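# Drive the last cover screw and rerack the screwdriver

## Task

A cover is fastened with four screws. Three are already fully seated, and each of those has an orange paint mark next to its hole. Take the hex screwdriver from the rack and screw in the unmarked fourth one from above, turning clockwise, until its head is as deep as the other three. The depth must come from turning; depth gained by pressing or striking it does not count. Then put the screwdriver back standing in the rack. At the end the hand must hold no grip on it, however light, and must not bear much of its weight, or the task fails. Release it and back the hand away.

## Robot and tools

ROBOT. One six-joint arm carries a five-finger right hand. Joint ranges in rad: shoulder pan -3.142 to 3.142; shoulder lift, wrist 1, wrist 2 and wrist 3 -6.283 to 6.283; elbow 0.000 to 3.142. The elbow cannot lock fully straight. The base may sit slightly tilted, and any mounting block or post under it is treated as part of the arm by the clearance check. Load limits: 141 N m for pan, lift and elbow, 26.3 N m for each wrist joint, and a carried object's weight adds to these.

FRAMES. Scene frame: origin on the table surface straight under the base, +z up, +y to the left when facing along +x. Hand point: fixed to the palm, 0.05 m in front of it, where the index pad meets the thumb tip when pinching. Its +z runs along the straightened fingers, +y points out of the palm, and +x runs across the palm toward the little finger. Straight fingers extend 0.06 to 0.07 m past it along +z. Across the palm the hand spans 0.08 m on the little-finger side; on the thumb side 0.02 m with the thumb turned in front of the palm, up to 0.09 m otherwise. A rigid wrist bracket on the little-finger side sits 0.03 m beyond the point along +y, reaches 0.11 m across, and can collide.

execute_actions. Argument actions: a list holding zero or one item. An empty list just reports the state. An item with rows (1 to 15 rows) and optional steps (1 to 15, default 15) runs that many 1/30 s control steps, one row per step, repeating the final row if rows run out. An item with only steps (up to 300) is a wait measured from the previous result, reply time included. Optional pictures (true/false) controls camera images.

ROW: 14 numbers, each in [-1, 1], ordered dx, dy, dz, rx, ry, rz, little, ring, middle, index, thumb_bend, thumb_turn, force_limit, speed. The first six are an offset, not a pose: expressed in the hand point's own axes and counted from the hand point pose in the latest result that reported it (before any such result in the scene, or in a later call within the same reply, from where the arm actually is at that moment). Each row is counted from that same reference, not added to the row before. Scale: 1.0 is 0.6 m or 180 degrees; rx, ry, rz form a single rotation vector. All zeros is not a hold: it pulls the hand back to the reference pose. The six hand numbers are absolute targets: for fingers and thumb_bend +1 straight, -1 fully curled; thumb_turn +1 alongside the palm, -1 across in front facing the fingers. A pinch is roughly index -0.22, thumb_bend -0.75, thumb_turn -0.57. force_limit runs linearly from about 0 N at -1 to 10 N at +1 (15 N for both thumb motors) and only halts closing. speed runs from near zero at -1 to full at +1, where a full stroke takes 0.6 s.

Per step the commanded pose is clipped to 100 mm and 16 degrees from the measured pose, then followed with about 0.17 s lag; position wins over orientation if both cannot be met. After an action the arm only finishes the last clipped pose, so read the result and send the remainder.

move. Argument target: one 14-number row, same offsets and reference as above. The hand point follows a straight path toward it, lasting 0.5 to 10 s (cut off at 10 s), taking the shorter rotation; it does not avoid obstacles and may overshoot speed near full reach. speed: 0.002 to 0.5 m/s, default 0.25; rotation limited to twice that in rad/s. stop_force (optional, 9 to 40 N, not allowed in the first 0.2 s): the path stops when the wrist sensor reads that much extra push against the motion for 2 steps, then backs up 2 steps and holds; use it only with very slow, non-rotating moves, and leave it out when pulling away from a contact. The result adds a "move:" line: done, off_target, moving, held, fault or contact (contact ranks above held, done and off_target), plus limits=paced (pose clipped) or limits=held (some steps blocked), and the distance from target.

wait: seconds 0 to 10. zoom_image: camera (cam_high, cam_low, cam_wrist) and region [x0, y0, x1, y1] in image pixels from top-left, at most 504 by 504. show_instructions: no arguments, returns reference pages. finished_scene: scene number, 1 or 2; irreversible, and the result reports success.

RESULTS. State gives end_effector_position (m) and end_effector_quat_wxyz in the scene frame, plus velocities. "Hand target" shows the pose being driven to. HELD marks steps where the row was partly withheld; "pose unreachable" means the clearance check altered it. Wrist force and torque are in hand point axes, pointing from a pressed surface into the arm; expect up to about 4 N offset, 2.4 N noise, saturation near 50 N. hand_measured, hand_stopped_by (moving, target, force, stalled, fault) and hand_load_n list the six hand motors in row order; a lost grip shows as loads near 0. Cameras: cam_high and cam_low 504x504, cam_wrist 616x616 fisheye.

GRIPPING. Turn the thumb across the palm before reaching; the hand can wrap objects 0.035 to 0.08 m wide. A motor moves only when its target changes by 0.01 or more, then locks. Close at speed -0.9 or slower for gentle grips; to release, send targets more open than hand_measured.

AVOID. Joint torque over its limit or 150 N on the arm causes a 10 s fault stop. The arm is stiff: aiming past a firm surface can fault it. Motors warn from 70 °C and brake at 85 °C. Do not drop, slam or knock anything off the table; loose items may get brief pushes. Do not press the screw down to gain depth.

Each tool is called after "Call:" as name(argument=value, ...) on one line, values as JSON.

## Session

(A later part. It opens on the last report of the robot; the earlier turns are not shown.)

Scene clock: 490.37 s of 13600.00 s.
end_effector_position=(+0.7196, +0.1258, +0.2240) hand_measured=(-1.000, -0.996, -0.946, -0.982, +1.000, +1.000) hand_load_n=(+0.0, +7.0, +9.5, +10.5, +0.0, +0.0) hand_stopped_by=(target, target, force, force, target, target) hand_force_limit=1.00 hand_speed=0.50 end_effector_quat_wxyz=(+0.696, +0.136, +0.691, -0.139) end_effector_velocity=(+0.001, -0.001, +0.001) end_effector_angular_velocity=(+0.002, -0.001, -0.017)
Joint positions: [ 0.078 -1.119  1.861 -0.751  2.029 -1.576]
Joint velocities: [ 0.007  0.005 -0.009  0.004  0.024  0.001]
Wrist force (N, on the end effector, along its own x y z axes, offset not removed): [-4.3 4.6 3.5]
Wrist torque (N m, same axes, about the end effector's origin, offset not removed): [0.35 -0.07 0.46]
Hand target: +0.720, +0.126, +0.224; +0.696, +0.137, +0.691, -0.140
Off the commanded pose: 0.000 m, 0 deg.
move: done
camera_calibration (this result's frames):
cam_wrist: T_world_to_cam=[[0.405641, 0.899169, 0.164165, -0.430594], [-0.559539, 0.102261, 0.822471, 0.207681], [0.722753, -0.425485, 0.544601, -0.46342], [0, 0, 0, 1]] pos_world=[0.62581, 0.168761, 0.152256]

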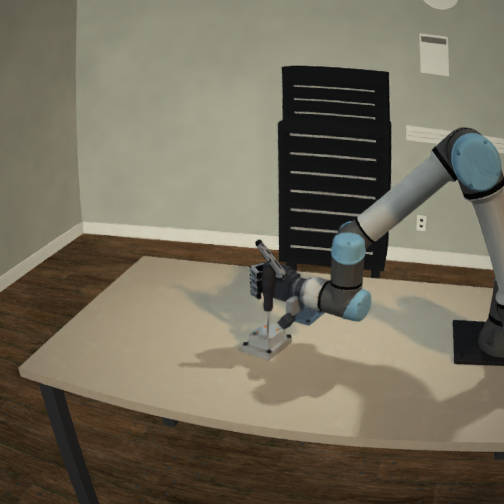

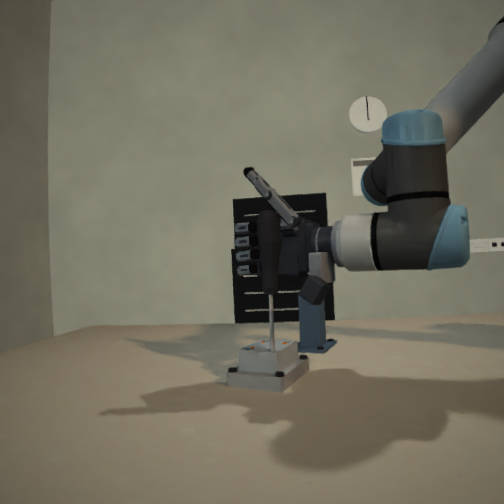

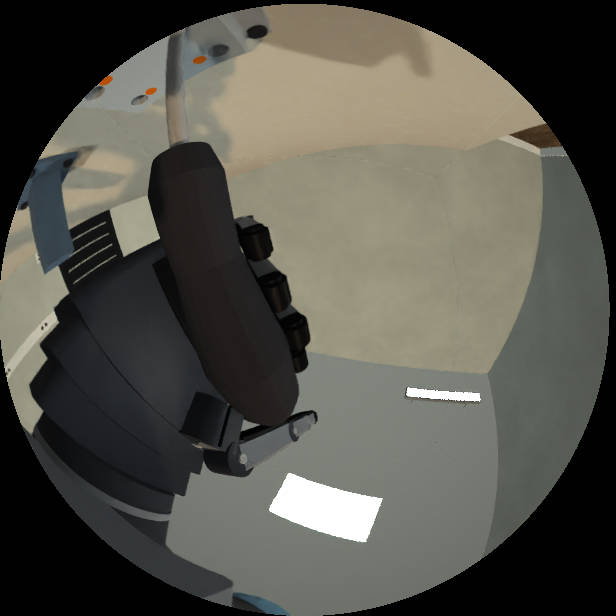

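Call:
move(target=[-0.0001,0.0403,-0.036,-0.1667,0,0,-0.9,-0.9,-0.88,-0.9,1,1,1,0.6], speed=0.35)

Call:
move(target=[0,0.0398,-0.0367,-0.1667,0,0,-0.9,-0.9,-0.88,-0.9,1,1,1,0.6], speed=0.35)

Call:
execute_actions(actions=[{"rows":[[0,0,0,0,0,0,-1,-1,-1,-1,1,1,1,0.5]],"steps":9}], pictures=false)

Call:
move(target=[0.0002,-0.0528,0.0118,0.1667,0,0,-1,-1,-1,-1,1,1,1,0.5], speed=0.35)

Call:
move(target=[0.0001,-0.0526,0.0118,0.1667,0,0,-1,-1,-1,-1,1,1,1,0.5], speed=0.35)

Call:
zoom_image(camera="cam_low", region=[245,275,300,330])

Call:
move(target=[-0.0001,0.0403,-0.036,-0.1667,0,0,-0.9,-0.9,-0.88,-0.9,1,1,1,0.6], speed=0.35)

Call:
move(target=[0,0.0398,-0.0367,-0.1667,0,0,-0.9,-0.9,-0.88,-0.9,1,1,1,0.6], speed=0.35)

Call:
execute_actions(actions=[{"rows":[[0,0,0,0,0,0,-1,-1,-1,-1,1,1,1,0.5]],"steps":9}], pictures=false)

Call:
move(target=[0.0002,-0.0528,0.0118,0.1667,0,0,-1,-1,-1,-1,1,1,1,0.5], speed=0.35)

Call:
move(target=[0.0001,-0.0526,0.0118,0.1667,0,0,-1,-1,-1,-1,1,1,1,0.5], speed=0.35)

Call:
zoom_image(camera="cam_low", region=[245,275,300,330])

Scene clock: 494.73 s of 13600.00 s.
end_effector_position=(+0.7086, +0.1562, +0.2238) hand_measured=(-0.900, -0.900, -0.880, -0.900, +1.000, +1.000) hand_load_n=(+0.0, +0.0, +0.0, +0.0, +0.0, +0.0) hand_stopped_by=(target, target, target, target, target, target) hand_force_limit=1.00 hand_speed=0.60 end_effector_quat_wxyz=(+0.708, -0.048, +0.704, +0.044) end_effector_velocity=(+0.000, +0.001, -0.001) end_effector_angular_velocity=(-0.001, +0.001, +0.018)
Joint positions: [-0.141 -1.159  1.924 -0.772  1.289 -1.574]
Joint velocities: [-0.006  0.003 -0.004  0.002 -0.024 -0.001]
Wrist force (N, on the end effector, along its own x y z axes, offset not removed): [0.1 2.5 0.6]
Wrist torque (N m, same axes, about the end effector's origin, offset not removed): [0.45 -0.01 0.11]
Hand target: +0.709, +0.156, +0.224; +0.708, -0.049, +0.704, +0.045
Off the commanded pose: 0.000 m, 0 deg.
move: done
camera_calibration (this result's frames):
cam_wrist: T_world_to_cam=[[-0.0957583, 0.98238, 0.160498, -0.110335], [-0.53434, -0.186769, 0.824377, 0.225506], [0.839828, -0.00681934, 0.54281, -0.590427], [0, 0, 0, 1]] pos_world=[0.605788, 0.146482, 0.152297]

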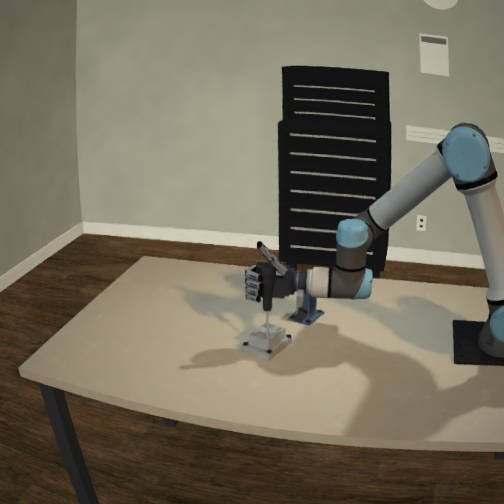

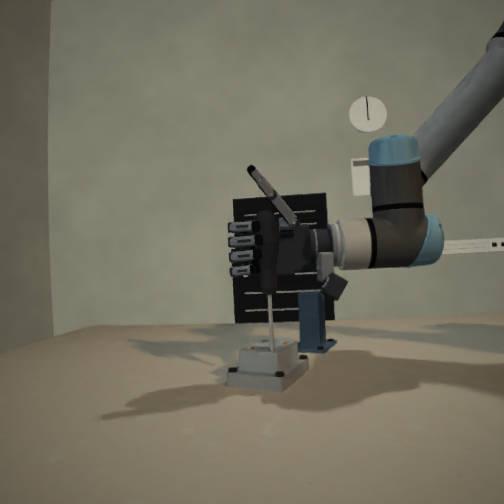

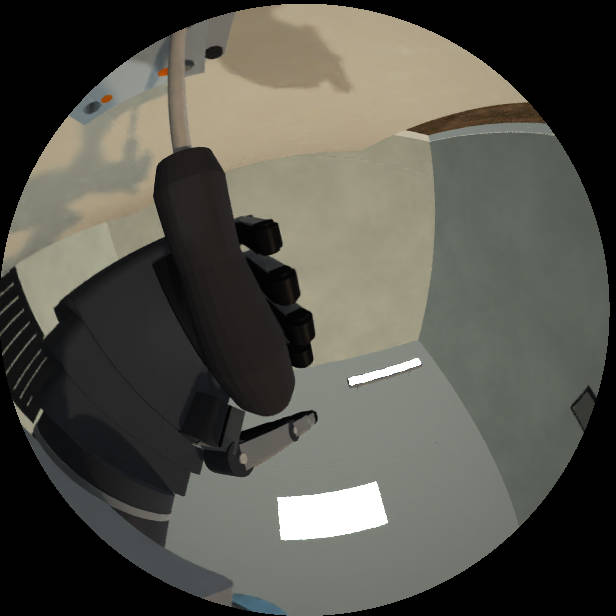

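Scene clock: 496.13 s of 13600.00 s.
end_effector_position=(+0.6836, +0.1768, +0.2235) hand_measured=(-0.900, -0.900, -0.880, -0.900, +1.000, +1.000) hand_load_n=(+0.0, +0.0, +0.0, +0.0, +0.0, +0.0) hand_stopped_by=(target, target, target, target, target, target) hand_force_limit=1.00 hand_speed=0.60 end_effector_quat_wxyz=(+0.671, -0.229, +0.669, +0.224) end_effector_velocity=(-0.001, +0.001, -0.000) end_effector_angular_velocity=(-0.001, +0.002, +0.017)
Joint positions: [-0.293 -1.068  1.771 -0.709  0.616 -1.574]
Joint velocities: [-0.001  0.005 -0.011  0.009 -0.018 -0.003]
Wrist force (N, on the end effector, along its own x y z axes, offset not removed): [0.0 1.4 1.0]
Wrist torque (N m, same axes, about the end effector's origin, offset not removed): [0.25 -0.09 0.05]
Hand target: +0.684, +0.177, +0.223; +0.671, -0.230, +0.668, +0.225
Off the commanded pose: 0.000 m, 0 deg.
move: done
camera_calibration (this result's frames):
cam_wrist: T_world_to_cam=[[-0.572189, 0.804629, 0.158658, 0.224615], [-0.368499, -0.425068, 0.826756, 0.144506], [0.732672, 0.414595, 0.539724, -0.569649], [0, 0, 0, 1]] pos_world=[0.599138, 0.116867, 0.152345]

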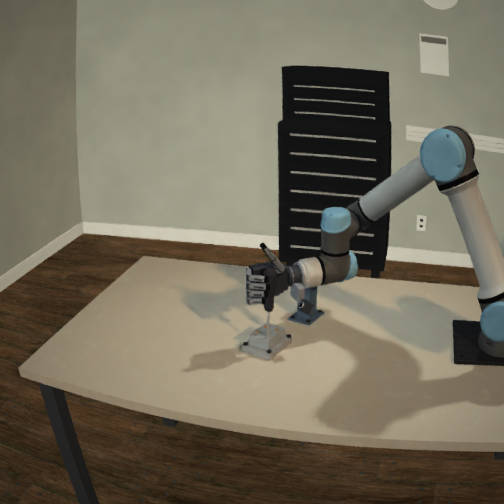

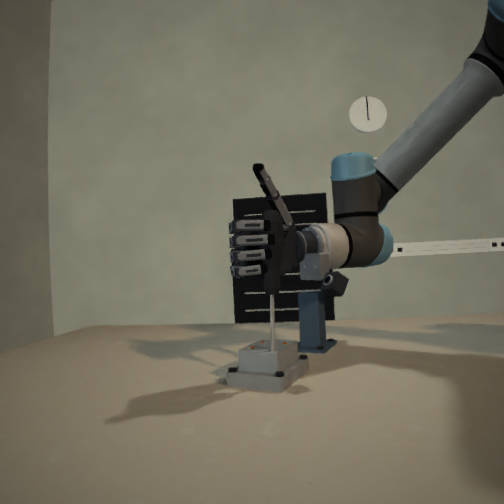

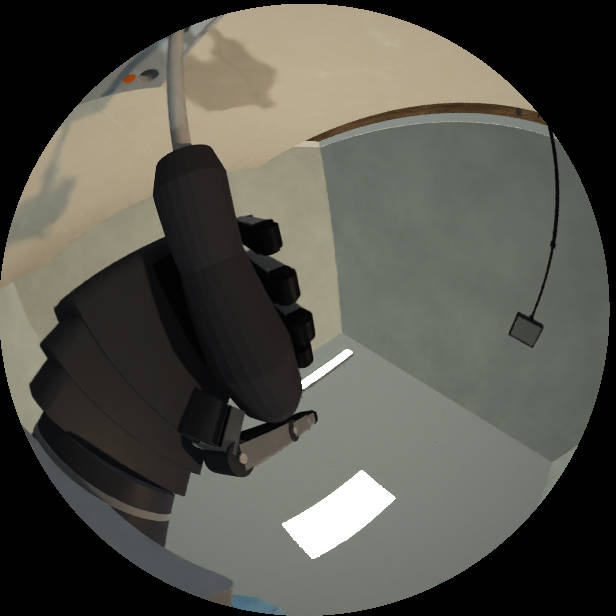

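Scene clock: 496.43 s of 13600.00 s.
end_effector_position=(+0.6837, +0.1768, +0.2235) hand_measured=(-1.000, -0.998, -0.948, -0.984, +1.000, +1.000) hand_load_n=(+0.0, +7.0, +9.0, +11.0, +0.0, +0.0) hand_stopped_by=(target, target, force, force, target, target) hand_force_limit=1.00 hand_speed=0.50 end_effector_quat_wxyz=(+0.671, -0.229, +0.669, +0.224) end_effector_velocity=(+0.000, +0.000, +0.000) end_effector_angular_velocity=(-0.000, -0.002, -0.000)
Joint positions: [-0.293 -1.067  1.771 -0.708  0.616 -1.574]
Joint velocities: [ 0.001 -0.    -0.001 -0.001  0.001  0.   ]
Wrist force (N, on the end effector, along its own x y z axes, offset not removed): [-1.7 3.4 3.3]
Wrist torque (N m, same axes, about the end effector's origin, offset not removed): [0.31 -0.29 0.27]
Hand target: +0.684, +0.177, +0.223; +0.671, -0.229, +0.669, +0.224
Off the commanded pose: 0.000 m, 0 deg.
Steps of this call (steps 1 to 9: all 9 steps of this action). Readings (end_effector_position | what the end effector reports):
1: (+0.6836, +0.1768, +0.2235) | hand_measured=(-0.900, -0.900, -0.880, -0.900, +1.000, +1.000) hand_load_n=(+0.0, +0.0, +0.0, +0.0, +0.0, +0.0) hand_stopped_by=(moving, moving, moving, moving, target, target) hand_force_limit=1.00 hand_speed=0.50
2: (+0.6836, +0.1769, +0.2235) | hand_measured=(-0.900, -0.900, -0.880, -0.900, +1.000, +1.000) hand_load_n=(+0.0, +0.0, +0.0, +0.0, +0.0, +0.0) hand_stopped_by=(moving, moving, moving, moving, target, target) hand_force_limit=1.00 hand_speed=0.50
4: (+0.6836, +0.1769, +0.2235) | hand_measured=(-0.974, -0.976, -0.948, -0.972, +1.000, +1.000) hand_load_n=(+0.0, +1.0, +11.5, +8.0, +0.0, +0.0) hand_stopped_by=(moving, moving, force, moving, target, target) hand_force_limit=1.00 hand_speed=0.50
8: (+0.6837, +0.1768, +0.2235) | hand_measured=(-1.000, -0.998, -0.948, -0.984, +1.000, +1.000) hand_load_n=(+0.0, +7.0, +9.0, +11.0, +0.0, +0.0) hand_stopped_by=(target, target, force, force, target, target) hand_force_limit=1.00 hand_speed=0.50
9: the state above

Scene clock: 498.07 s of 13600.00 s.
end_effector_position=(+0.7084, +0.1560, +0.2238) hand_measured=(-1.000, -0.998, -0.948, -0.984, +1.000, +1.000) hand_load_n=(+0.0, +7.0, +9.0, +10.5, +0.0, -0.5) hand_stopped_by=(target, target, force, force, target, target) hand_force_limit=1.00 hand_speed=0.50 end_effector_quat_wxyz=(+0.708, -0.048, +0.704, +0.044) end_effector_velocity=(+0.001, -0.000, -0.000) end_effector_angular_velocity=(+0.001, -0.000, -0.017)
Joint positions: [-0.141 -1.16   1.925 -0.773  1.289 -1.574]
Joint velocities: [ 0.008  0.001  0.    -0.001  0.025  0.   ]
Wrist force (N, on the end effector, along its own x y z axes, offset not removed): [-3.4 5.7 3.1]
Wrist torque (N m, same axes, about the end effector's origin, offset not removed): [0.59 -0.17 0.48]
Hand target: +0.709, +0.156, +0.224; +0.708, -0.047, +0.704, +0.043
Off the commanded pose: 0.000 m, 0 deg.
move: done
camera_calibration (this result's frames):
cam_wrist: T_world_to_cam=[[-0.0959528, 0.982359, 0.160509, -0.110008], [-0.53453, -0.186883, 0.824228, 0.225597], [0.839685, -0.00671006, 0.543032, -0.590178], [0, 0, 0, 1]] pos_world=[0.605596, 0.146268, 0.1522]

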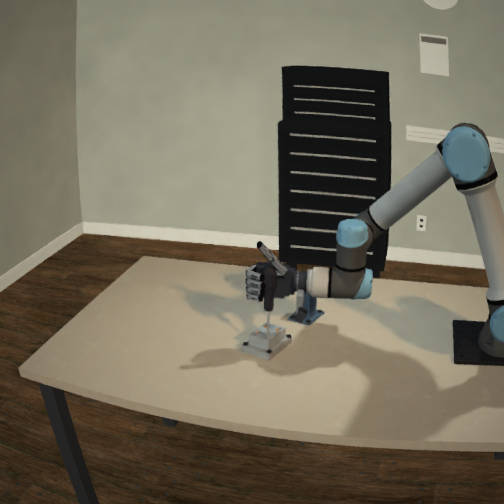

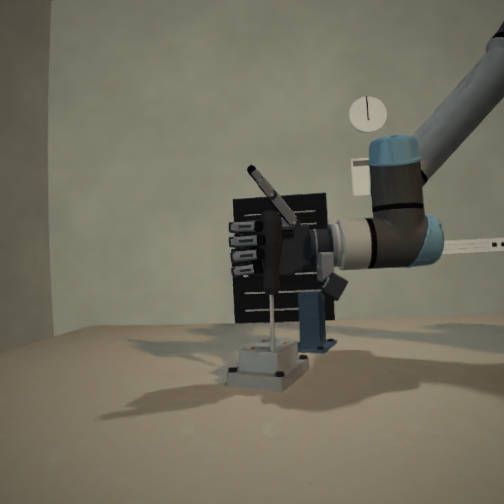

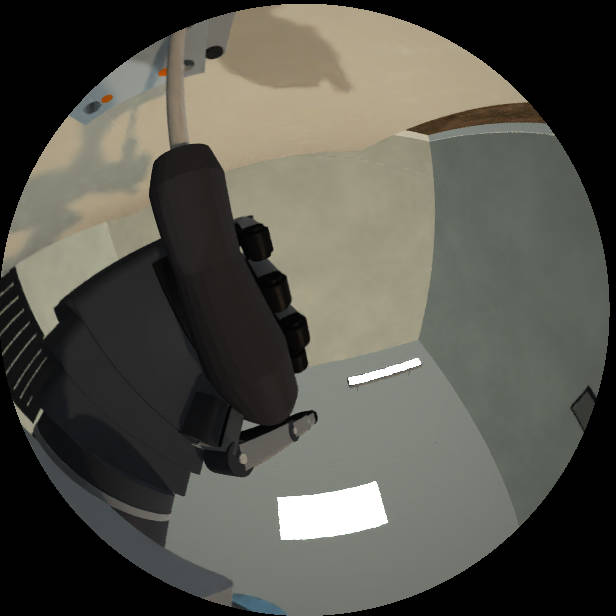

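Scene clock: 499.47 s of 13600.00 s.
end_effector_position=(+0.7195, +0.1258, +0.2239) hand_measured=(-1.000, -0.998, -0.948, -0.984, +1.000, +1.000) hand_load_n=(+0.0, +6.0, +8.5, +11.0, +0.0, +0.0) hand_stopped_by=(target, target, force, force, target, target) hand_force_limit=1.00 hand_speed=0.50 end_effector_quat_wxyz=(+0.696, +0.136, +0.691, -0.139) end_effector_velocity=(+0.001, -0.001, +0.000) end_effector_angular_velocity=(+0.002, -0.001, -0.020)
Joint positions: [ 0.078 -1.119  1.862 -0.752  2.029 -1.576]
Joint velocities: [ 0.008  0.005 -0.009  0.004  0.027  0.002]
Wrist force (N, on the end effector, along its own x y z axes, offset not removed): [-4.3 3.6 1.1]
Wrist torque (N m, same axes, about the end effector's origin, offset not removed): [0.42 0.03 0.36]
Hand target: +0.720, +0.126, +0.224; +0.696, +0.137, +0.691, -0.139
Off the commanded pose: 0.000 m, 0 deg.
move: done
camera_calibration (this result's frames):
cam_wrist: T_world_to_cam=[[0.405397, 0.899265, 0.164241, -0.430423], [-0.559794, 0.102175, 0.822309, 0.20798], [0.722692, -0.425303, 0.544824, -0.463366], [0, 0, 0, 1]] pos_world=[0.62579, 0.168743, 0.152122]

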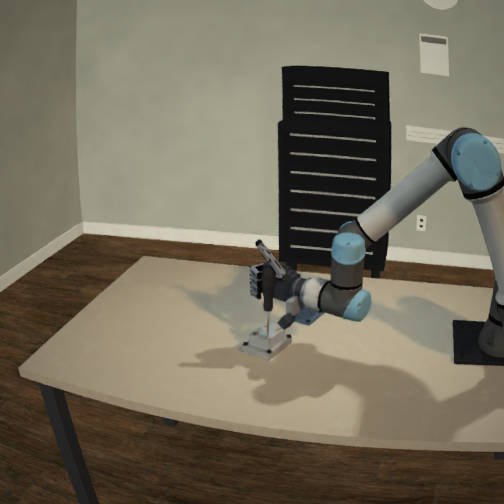

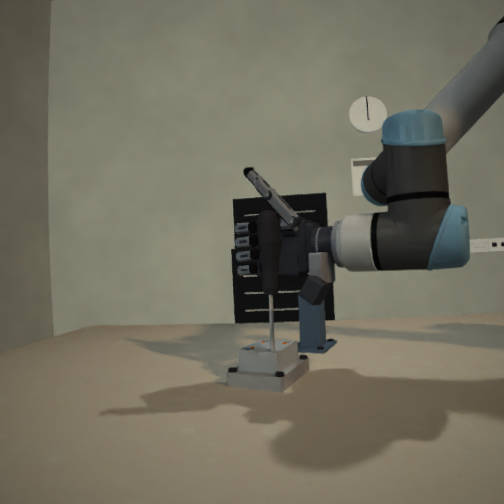

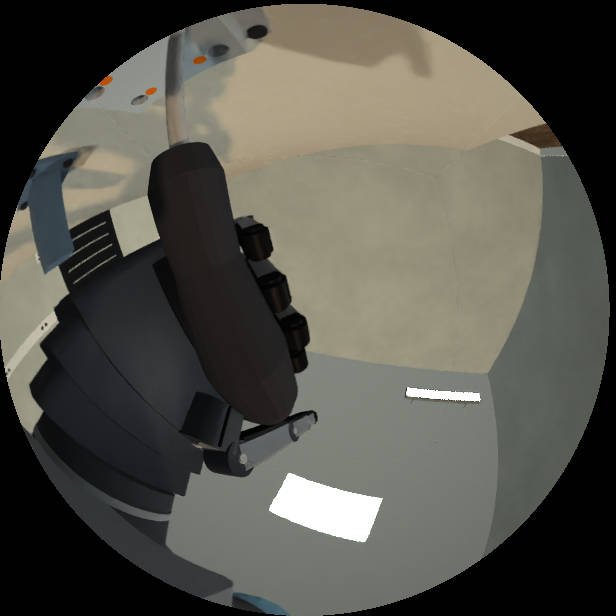

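Region (245, 275, 300, 330) of cam_low's 504x504 image, scaled by 9.164, with more detail than that image has.

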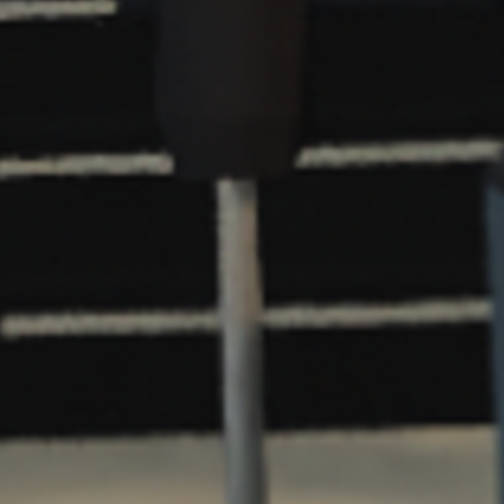

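Scene clock: 500.87 s of 13600.00 s.
end_effector_position=(+0.7086, +0.1562, +0.2237) hand_measured=(-0.900, -0.900, -0.880, -0.900, +1.000, +1.000) hand_load_n=(+0.0, +0.0, +0.0, +0.0, +0.0, +0.0) hand_stopped_by=(target, target, target, target, target, target) hand_force_limit=1.00 hand_speed=0.60 end_effector_quat_wxyz=(+0.708, -0.048, +0.704, +0.044) end_effector_velocity=(+0.000, +0.001, -0.000) end_effector_angular_velocity=(-0.001, +0.001, +0.018)
Joint positions: [-0.141 -1.159  1.925 -0.772  1.289 -1.574]
Joint velocities: [-0.006  0.003 -0.004  0.003 -0.024 -0.001]
Wrist force (N, on the end effector, along its own x y z axes, offset not removed): [0.8 1.8 1.6]
Wrist torque (N m, same axes, about the end effector's origin, offset not removed): [0.26 -0.09 0.11]
Hand target: +0.709, +0.156, +0.224; +0.708, -0.049, +0.703, +0.045
Off the commanded pose: 0.000 m, 0 deg.
move: done
camera_calibration (this result's frames):
cam_wrist: T_world_to_cam=[[-0.0960353, 0.982364, 0.16043, -0.110111], [-0.53453, -0.186861, 0.824234, 0.225758], [0.839676, -0.00659928, 0.543048, -0.590316], [0, 0, 0, 1]] pos_world=[0.605773, 0.146459, 0.152158]

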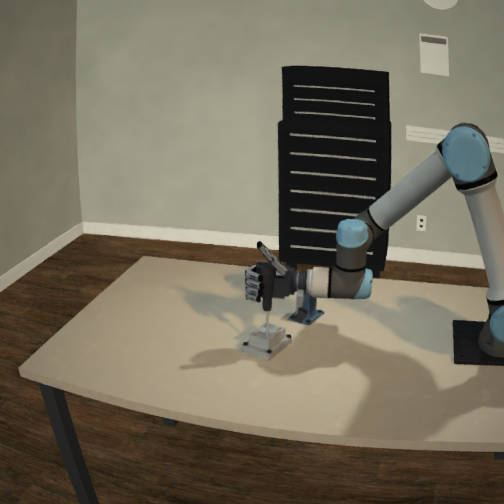

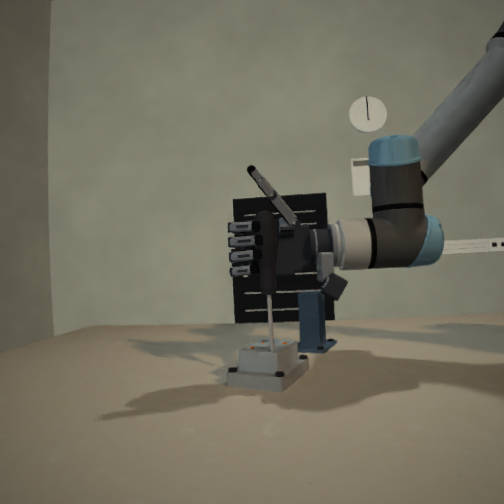

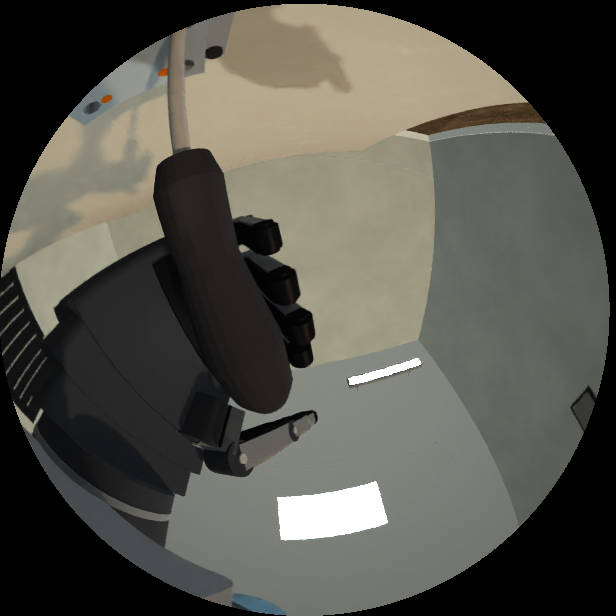

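Scene clock: 502.27 s of 13600.00 s.
end_effector_position=(+0.6836, +0.1768, +0.2234) hand_measured=(-0.900, -0.900, -0.880, -0.900, +1.000, +1.000) hand_load_n=(+0.0, +0.0, +0.0, +0.0, +0.0, +0.0) hand_stopped_by=(target, target, target, target, target, target) hand_force_limit=1.00 hand_speed=0.60 end_effector_quat_wxyz=(+0.671, -0.229, +0.668, +0.224) end_effector_velocity=(+0.000, -0.000, +0.000) end_effector_angular_velocity=(-0.002, -0.000, +0.014)
Joint positions: [-0.293 -1.067  1.771 -0.709  0.615 -1.574]
Joint velocities: [-0.003  0.006 -0.011  0.008 -0.017 -0.003]
Wrist force (N, on the end effector, along its own x y z axes, offset not removed): [-0.2 1.8 0.9]
Wrist torque (N m, same axes, about the end effector's origin, offset not removed): [0.27 -0.02 -0.10]
Hand target: +0.684, +0.177, +0.223; +0.671, -0.230, +0.668, +0.225
Off the commanded pose: 0.000 m, 0 deg.
move: done
camera_calibration (this result's frames):
cam_wrist: T_world_to_cam=[[-0.572423, 0.8045, 0.158464, 0.224838], [-0.368631, -0.425122, 0.82667, 0.144707], [0.732422, 0.41479, 0.539913, -0.569459], [0, 0, 0, 1]] pos_world=[0.59913, 0.116842, 0.152205]

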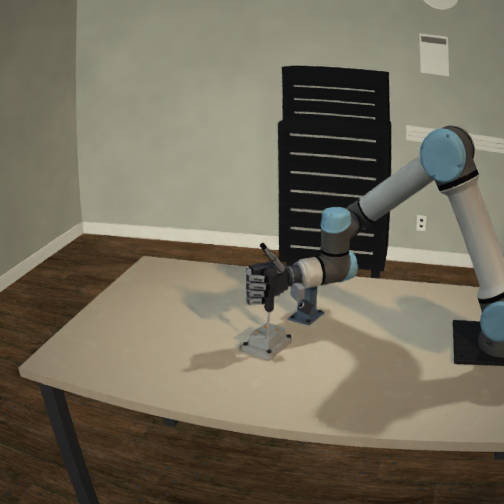

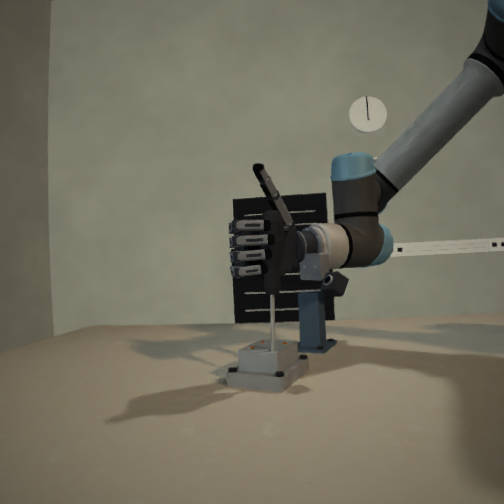

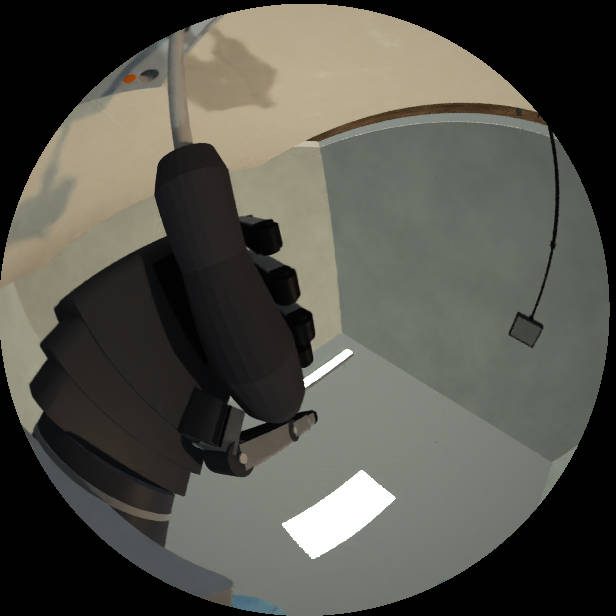

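Scene clock: 502.57 s of 13600.00 s.
end_effector_position=(+0.6837, +0.1768, +0.2234) hand_measured=(-1.000, -0.998, -0.942, -0.982, +1.000, +1.000) hand_load_n=(+0.0, +8.0, +10.0, +11.5, +0.0, -0.5) hand_stopped_by=(target, target, force, force, target, target) hand_force_limit=1.00 hand_speed=0.50 end_effector_quat_wxyz=(+0.671, -0.229, +0.668, +0.224) end_effector_velocity=(+0.000, +0.000, +0.001) end_effector_angular_velocity=(-0.000, -0.001, -0.000)
Joint positions: [-0.293 -1.067  1.771 -0.709  0.615 -1.574]
Joint velocities: [ 0.001 -0.001 -0.     0.     0.001 -0.   ]
Wrist force (N, on the end effector, along its own x y z axes, offset not removed): [-3.8 4.2 3.4]
Wrist torque (N m, same axes, about the end effector's origin, offset not removed): [0.41 -0.29 0.27]
Hand target: +0.684, +0.177, +0.223; +0.671, -0.229, +0.668, +0.224
Off the commanded pose: 0.000 m, 0 deg.
Steps of this call (steps 1 to 9: all 9 steps of this action). Readings (end_effector_position | what the end effector reports):
1: (+0.6836, +0.1768, +0.2234) | hand_measured=(-0.900, -0.900, -0.880, -0.900, +1.000, +1.000) hand_load_n=(+0.0, +0.0, +0.0, +0.0, +0.0, +0.0) hand_stopped_by=(moving, moving, moving, moving, target, target) hand_force_limit=1.00 hand_speed=0.50
2: (+0.6836, +0.1769, +0.2234) | hand_measured=(-0.900, -0.900, -0.880, -0.900, +1.000, +1.000) hand_load_n=(+0.0, +0.0, +0.0, +0.0, +0.0, +0.0) hand_stopped_by=(moving, moving, moving, moving, target, target) hand_force_limit=1.00 hand_speed=0.50
4: (+0.6836, +0.1769, +0.2234) | hand_measured=(-0.974, -0.974, -0.942, -0.972, +1.000, +1.000) hand_load_n=(+0.0, +1.5, +12.5, +9.5, +0.0, -0.5) hand_stopped_by=(moving, moving, force, moving, target, target) hand_force_limit=1.00 hand_speed=0.50
8: (+0.6836, +0.1768, +0.2234) | hand_measured=(-1.000, -0.998, -0.942, -0.982, +1.000, +1.000) hand_load_n=(+0.0, +8.0, +10.0, +11.5, +0.0, -0.5) hand_stopped_by=(target, target, force, force, target, target) hand_force_limit=1.00 hand_speed=0.50
9: the state above

Scene clock: 504.20 s of 13600.00 s.
end_effector_position=(+0.7084, +0.1560, +0.2237) hand_measured=(-1.000, -0.996, -0.942, -0.982, +1.000, +1.000) hand_load_n=(+0.0, +7.5, +10.5, +11.0, +0.0, -0.5) hand_stopped_by=(target, target, force, force, target, target) hand_force_limit=1.00 hand_speed=0.50 end_effector_quat_wxyz=(+0.708, -0.048, +0.703, +0.044) end_effector_velocity=(+0.001, -0.001, -0.000) end_effector_angular_velocity=(+0.001, +0.000, -0.019)
Joint positions: [-0.141 -1.159  1.926 -0.773  1.288 -1.574]
Joint velocities: [ 0.008  0.001 -0.    -0.     0.026  0.   ]
Wrist force (N, on the end effector, along its own x y z axes, offset not removed): [-2.5 3.9 2.7]
Wrist torque (N m, same axes, about the end effector's origin, offset not removed): [0.35 -0.41 0.46]
Hand target: +0.709, +0.156, +0.224; +0.708, -0.047, +0.703, +0.043
Off the commanded pose: 0.000 m, 0 deg.
move: done
camera_calibration (this result's frames):
cam_wrist: T_world_to_cam=[[-0.0962315, 0.982345, 0.160433, -0.109779], [-0.534736, -0.186968, 0.824076, 0.225857], [0.839522, -0.00648714, 0.543287, -0.590072], [0, 0, 0, 1]] pos_world=[0.605588, 0.146241, 0.152067]

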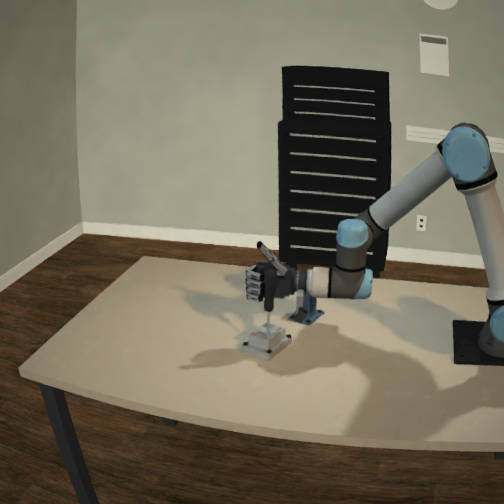

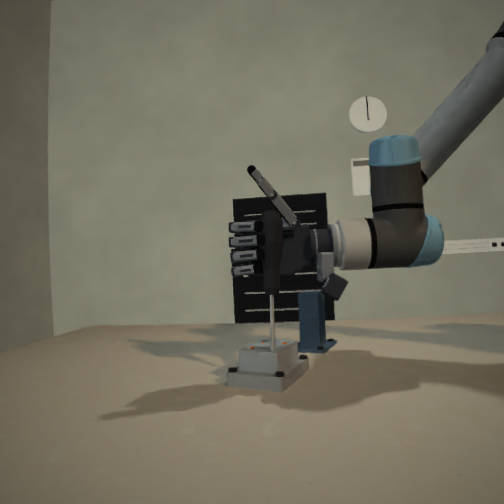

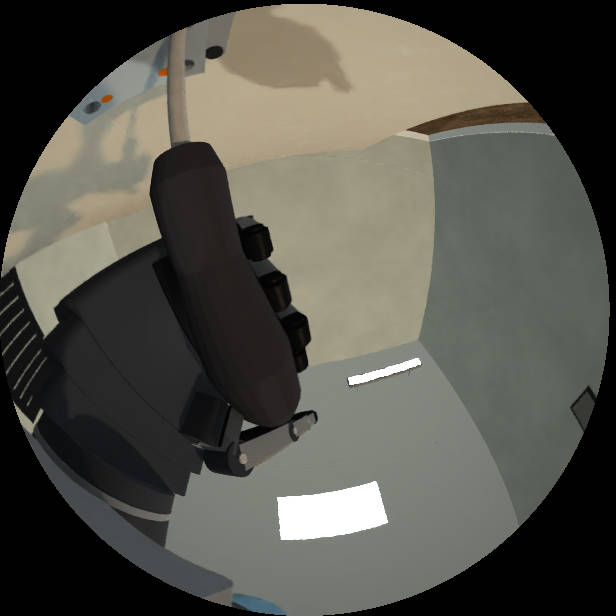

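Scene clock: 505.60 s of 13600.00 s.
end_effector_position=(+0.7195, +0.1258, +0.2238) hand_measured=(-1.000, -0.996, -0.942, -0.982, +1.000, +1.000) hand_load_n=(+0.0, +6.5, +9.5, +10.5, +0.0, +0.0) hand_stopped_by=(target, target, force, force, target, target) hand_force_limit=1.00 hand_speed=0.50 end_effector_quat_wxyz=(+0.696, +0.136, +0.691, -0.139) end_effector_velocity=(+0.001, -0.001, +0.000) end_effector_angular_velocity=(+0.002, -0.000, -0.019)
Joint positions: [ 0.078 -1.119  1.862 -0.753  2.029 -1.576]
Joint velocities: [ 0.008  0.005 -0.009  0.004  0.026  0.002]
Wrist force (N, on the end effector, along its own x y z axes, offset not removed): [-4.3 4.2 2.6]
Wrist torque (N m, same axes, about the end effector's origin, offset not removed): [0.35 -0.05 0.40]
Hand target: +0.720, +0.126, +0.224; +0.696, +0.137, +0.691, -0.139
Off the commanded pose: 0.000 m, 0 deg.
move: done
camera_calibration (this result's frames):
cam_wrist: T_world_to_cam=[[0.405136, 0.899369, 0.164316, -0.430243], [-0.560066, 0.102086, 0.822134, 0.208292], [0.722628, -0.425104, 0.545065, -0.463326], [0, 0, 0, 1]] pos_world=[0.625776, 0.168722, 0.151995]

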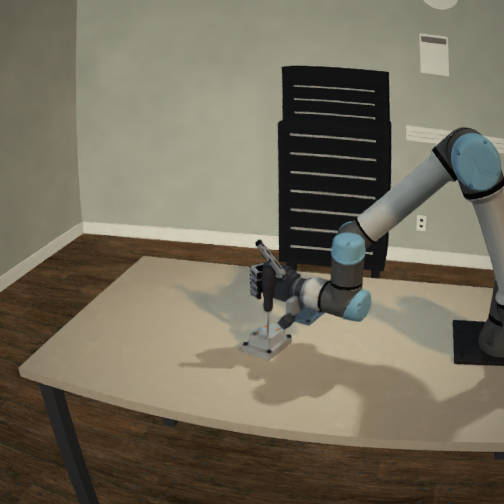

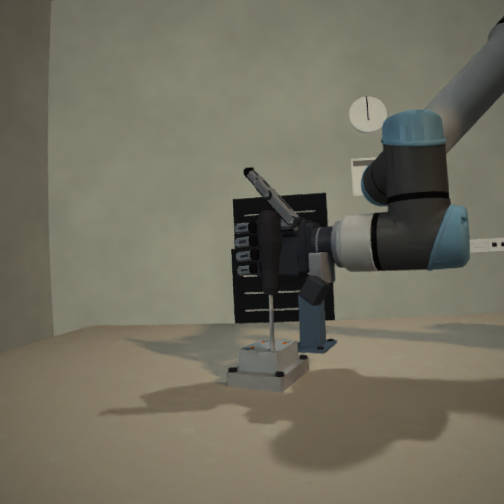

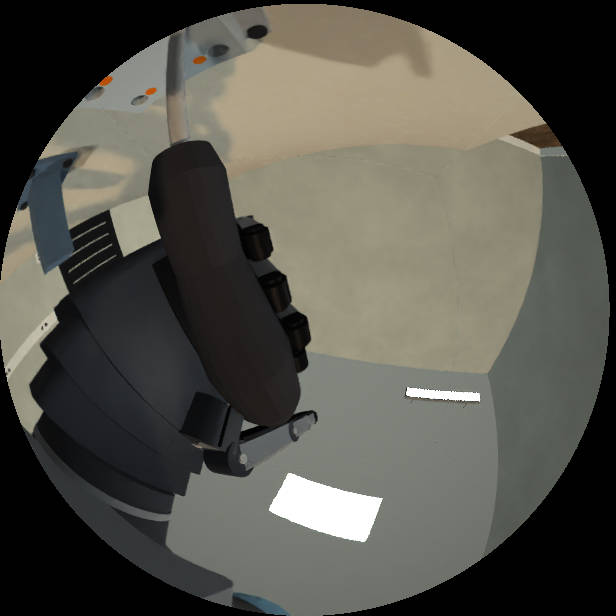

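Region (245, 275, 300, 330) of cam_low's 504x504 image, scaled by 9.164, with more detail than that image has.

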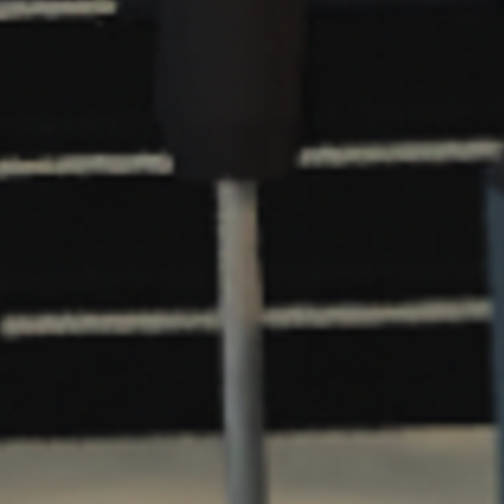

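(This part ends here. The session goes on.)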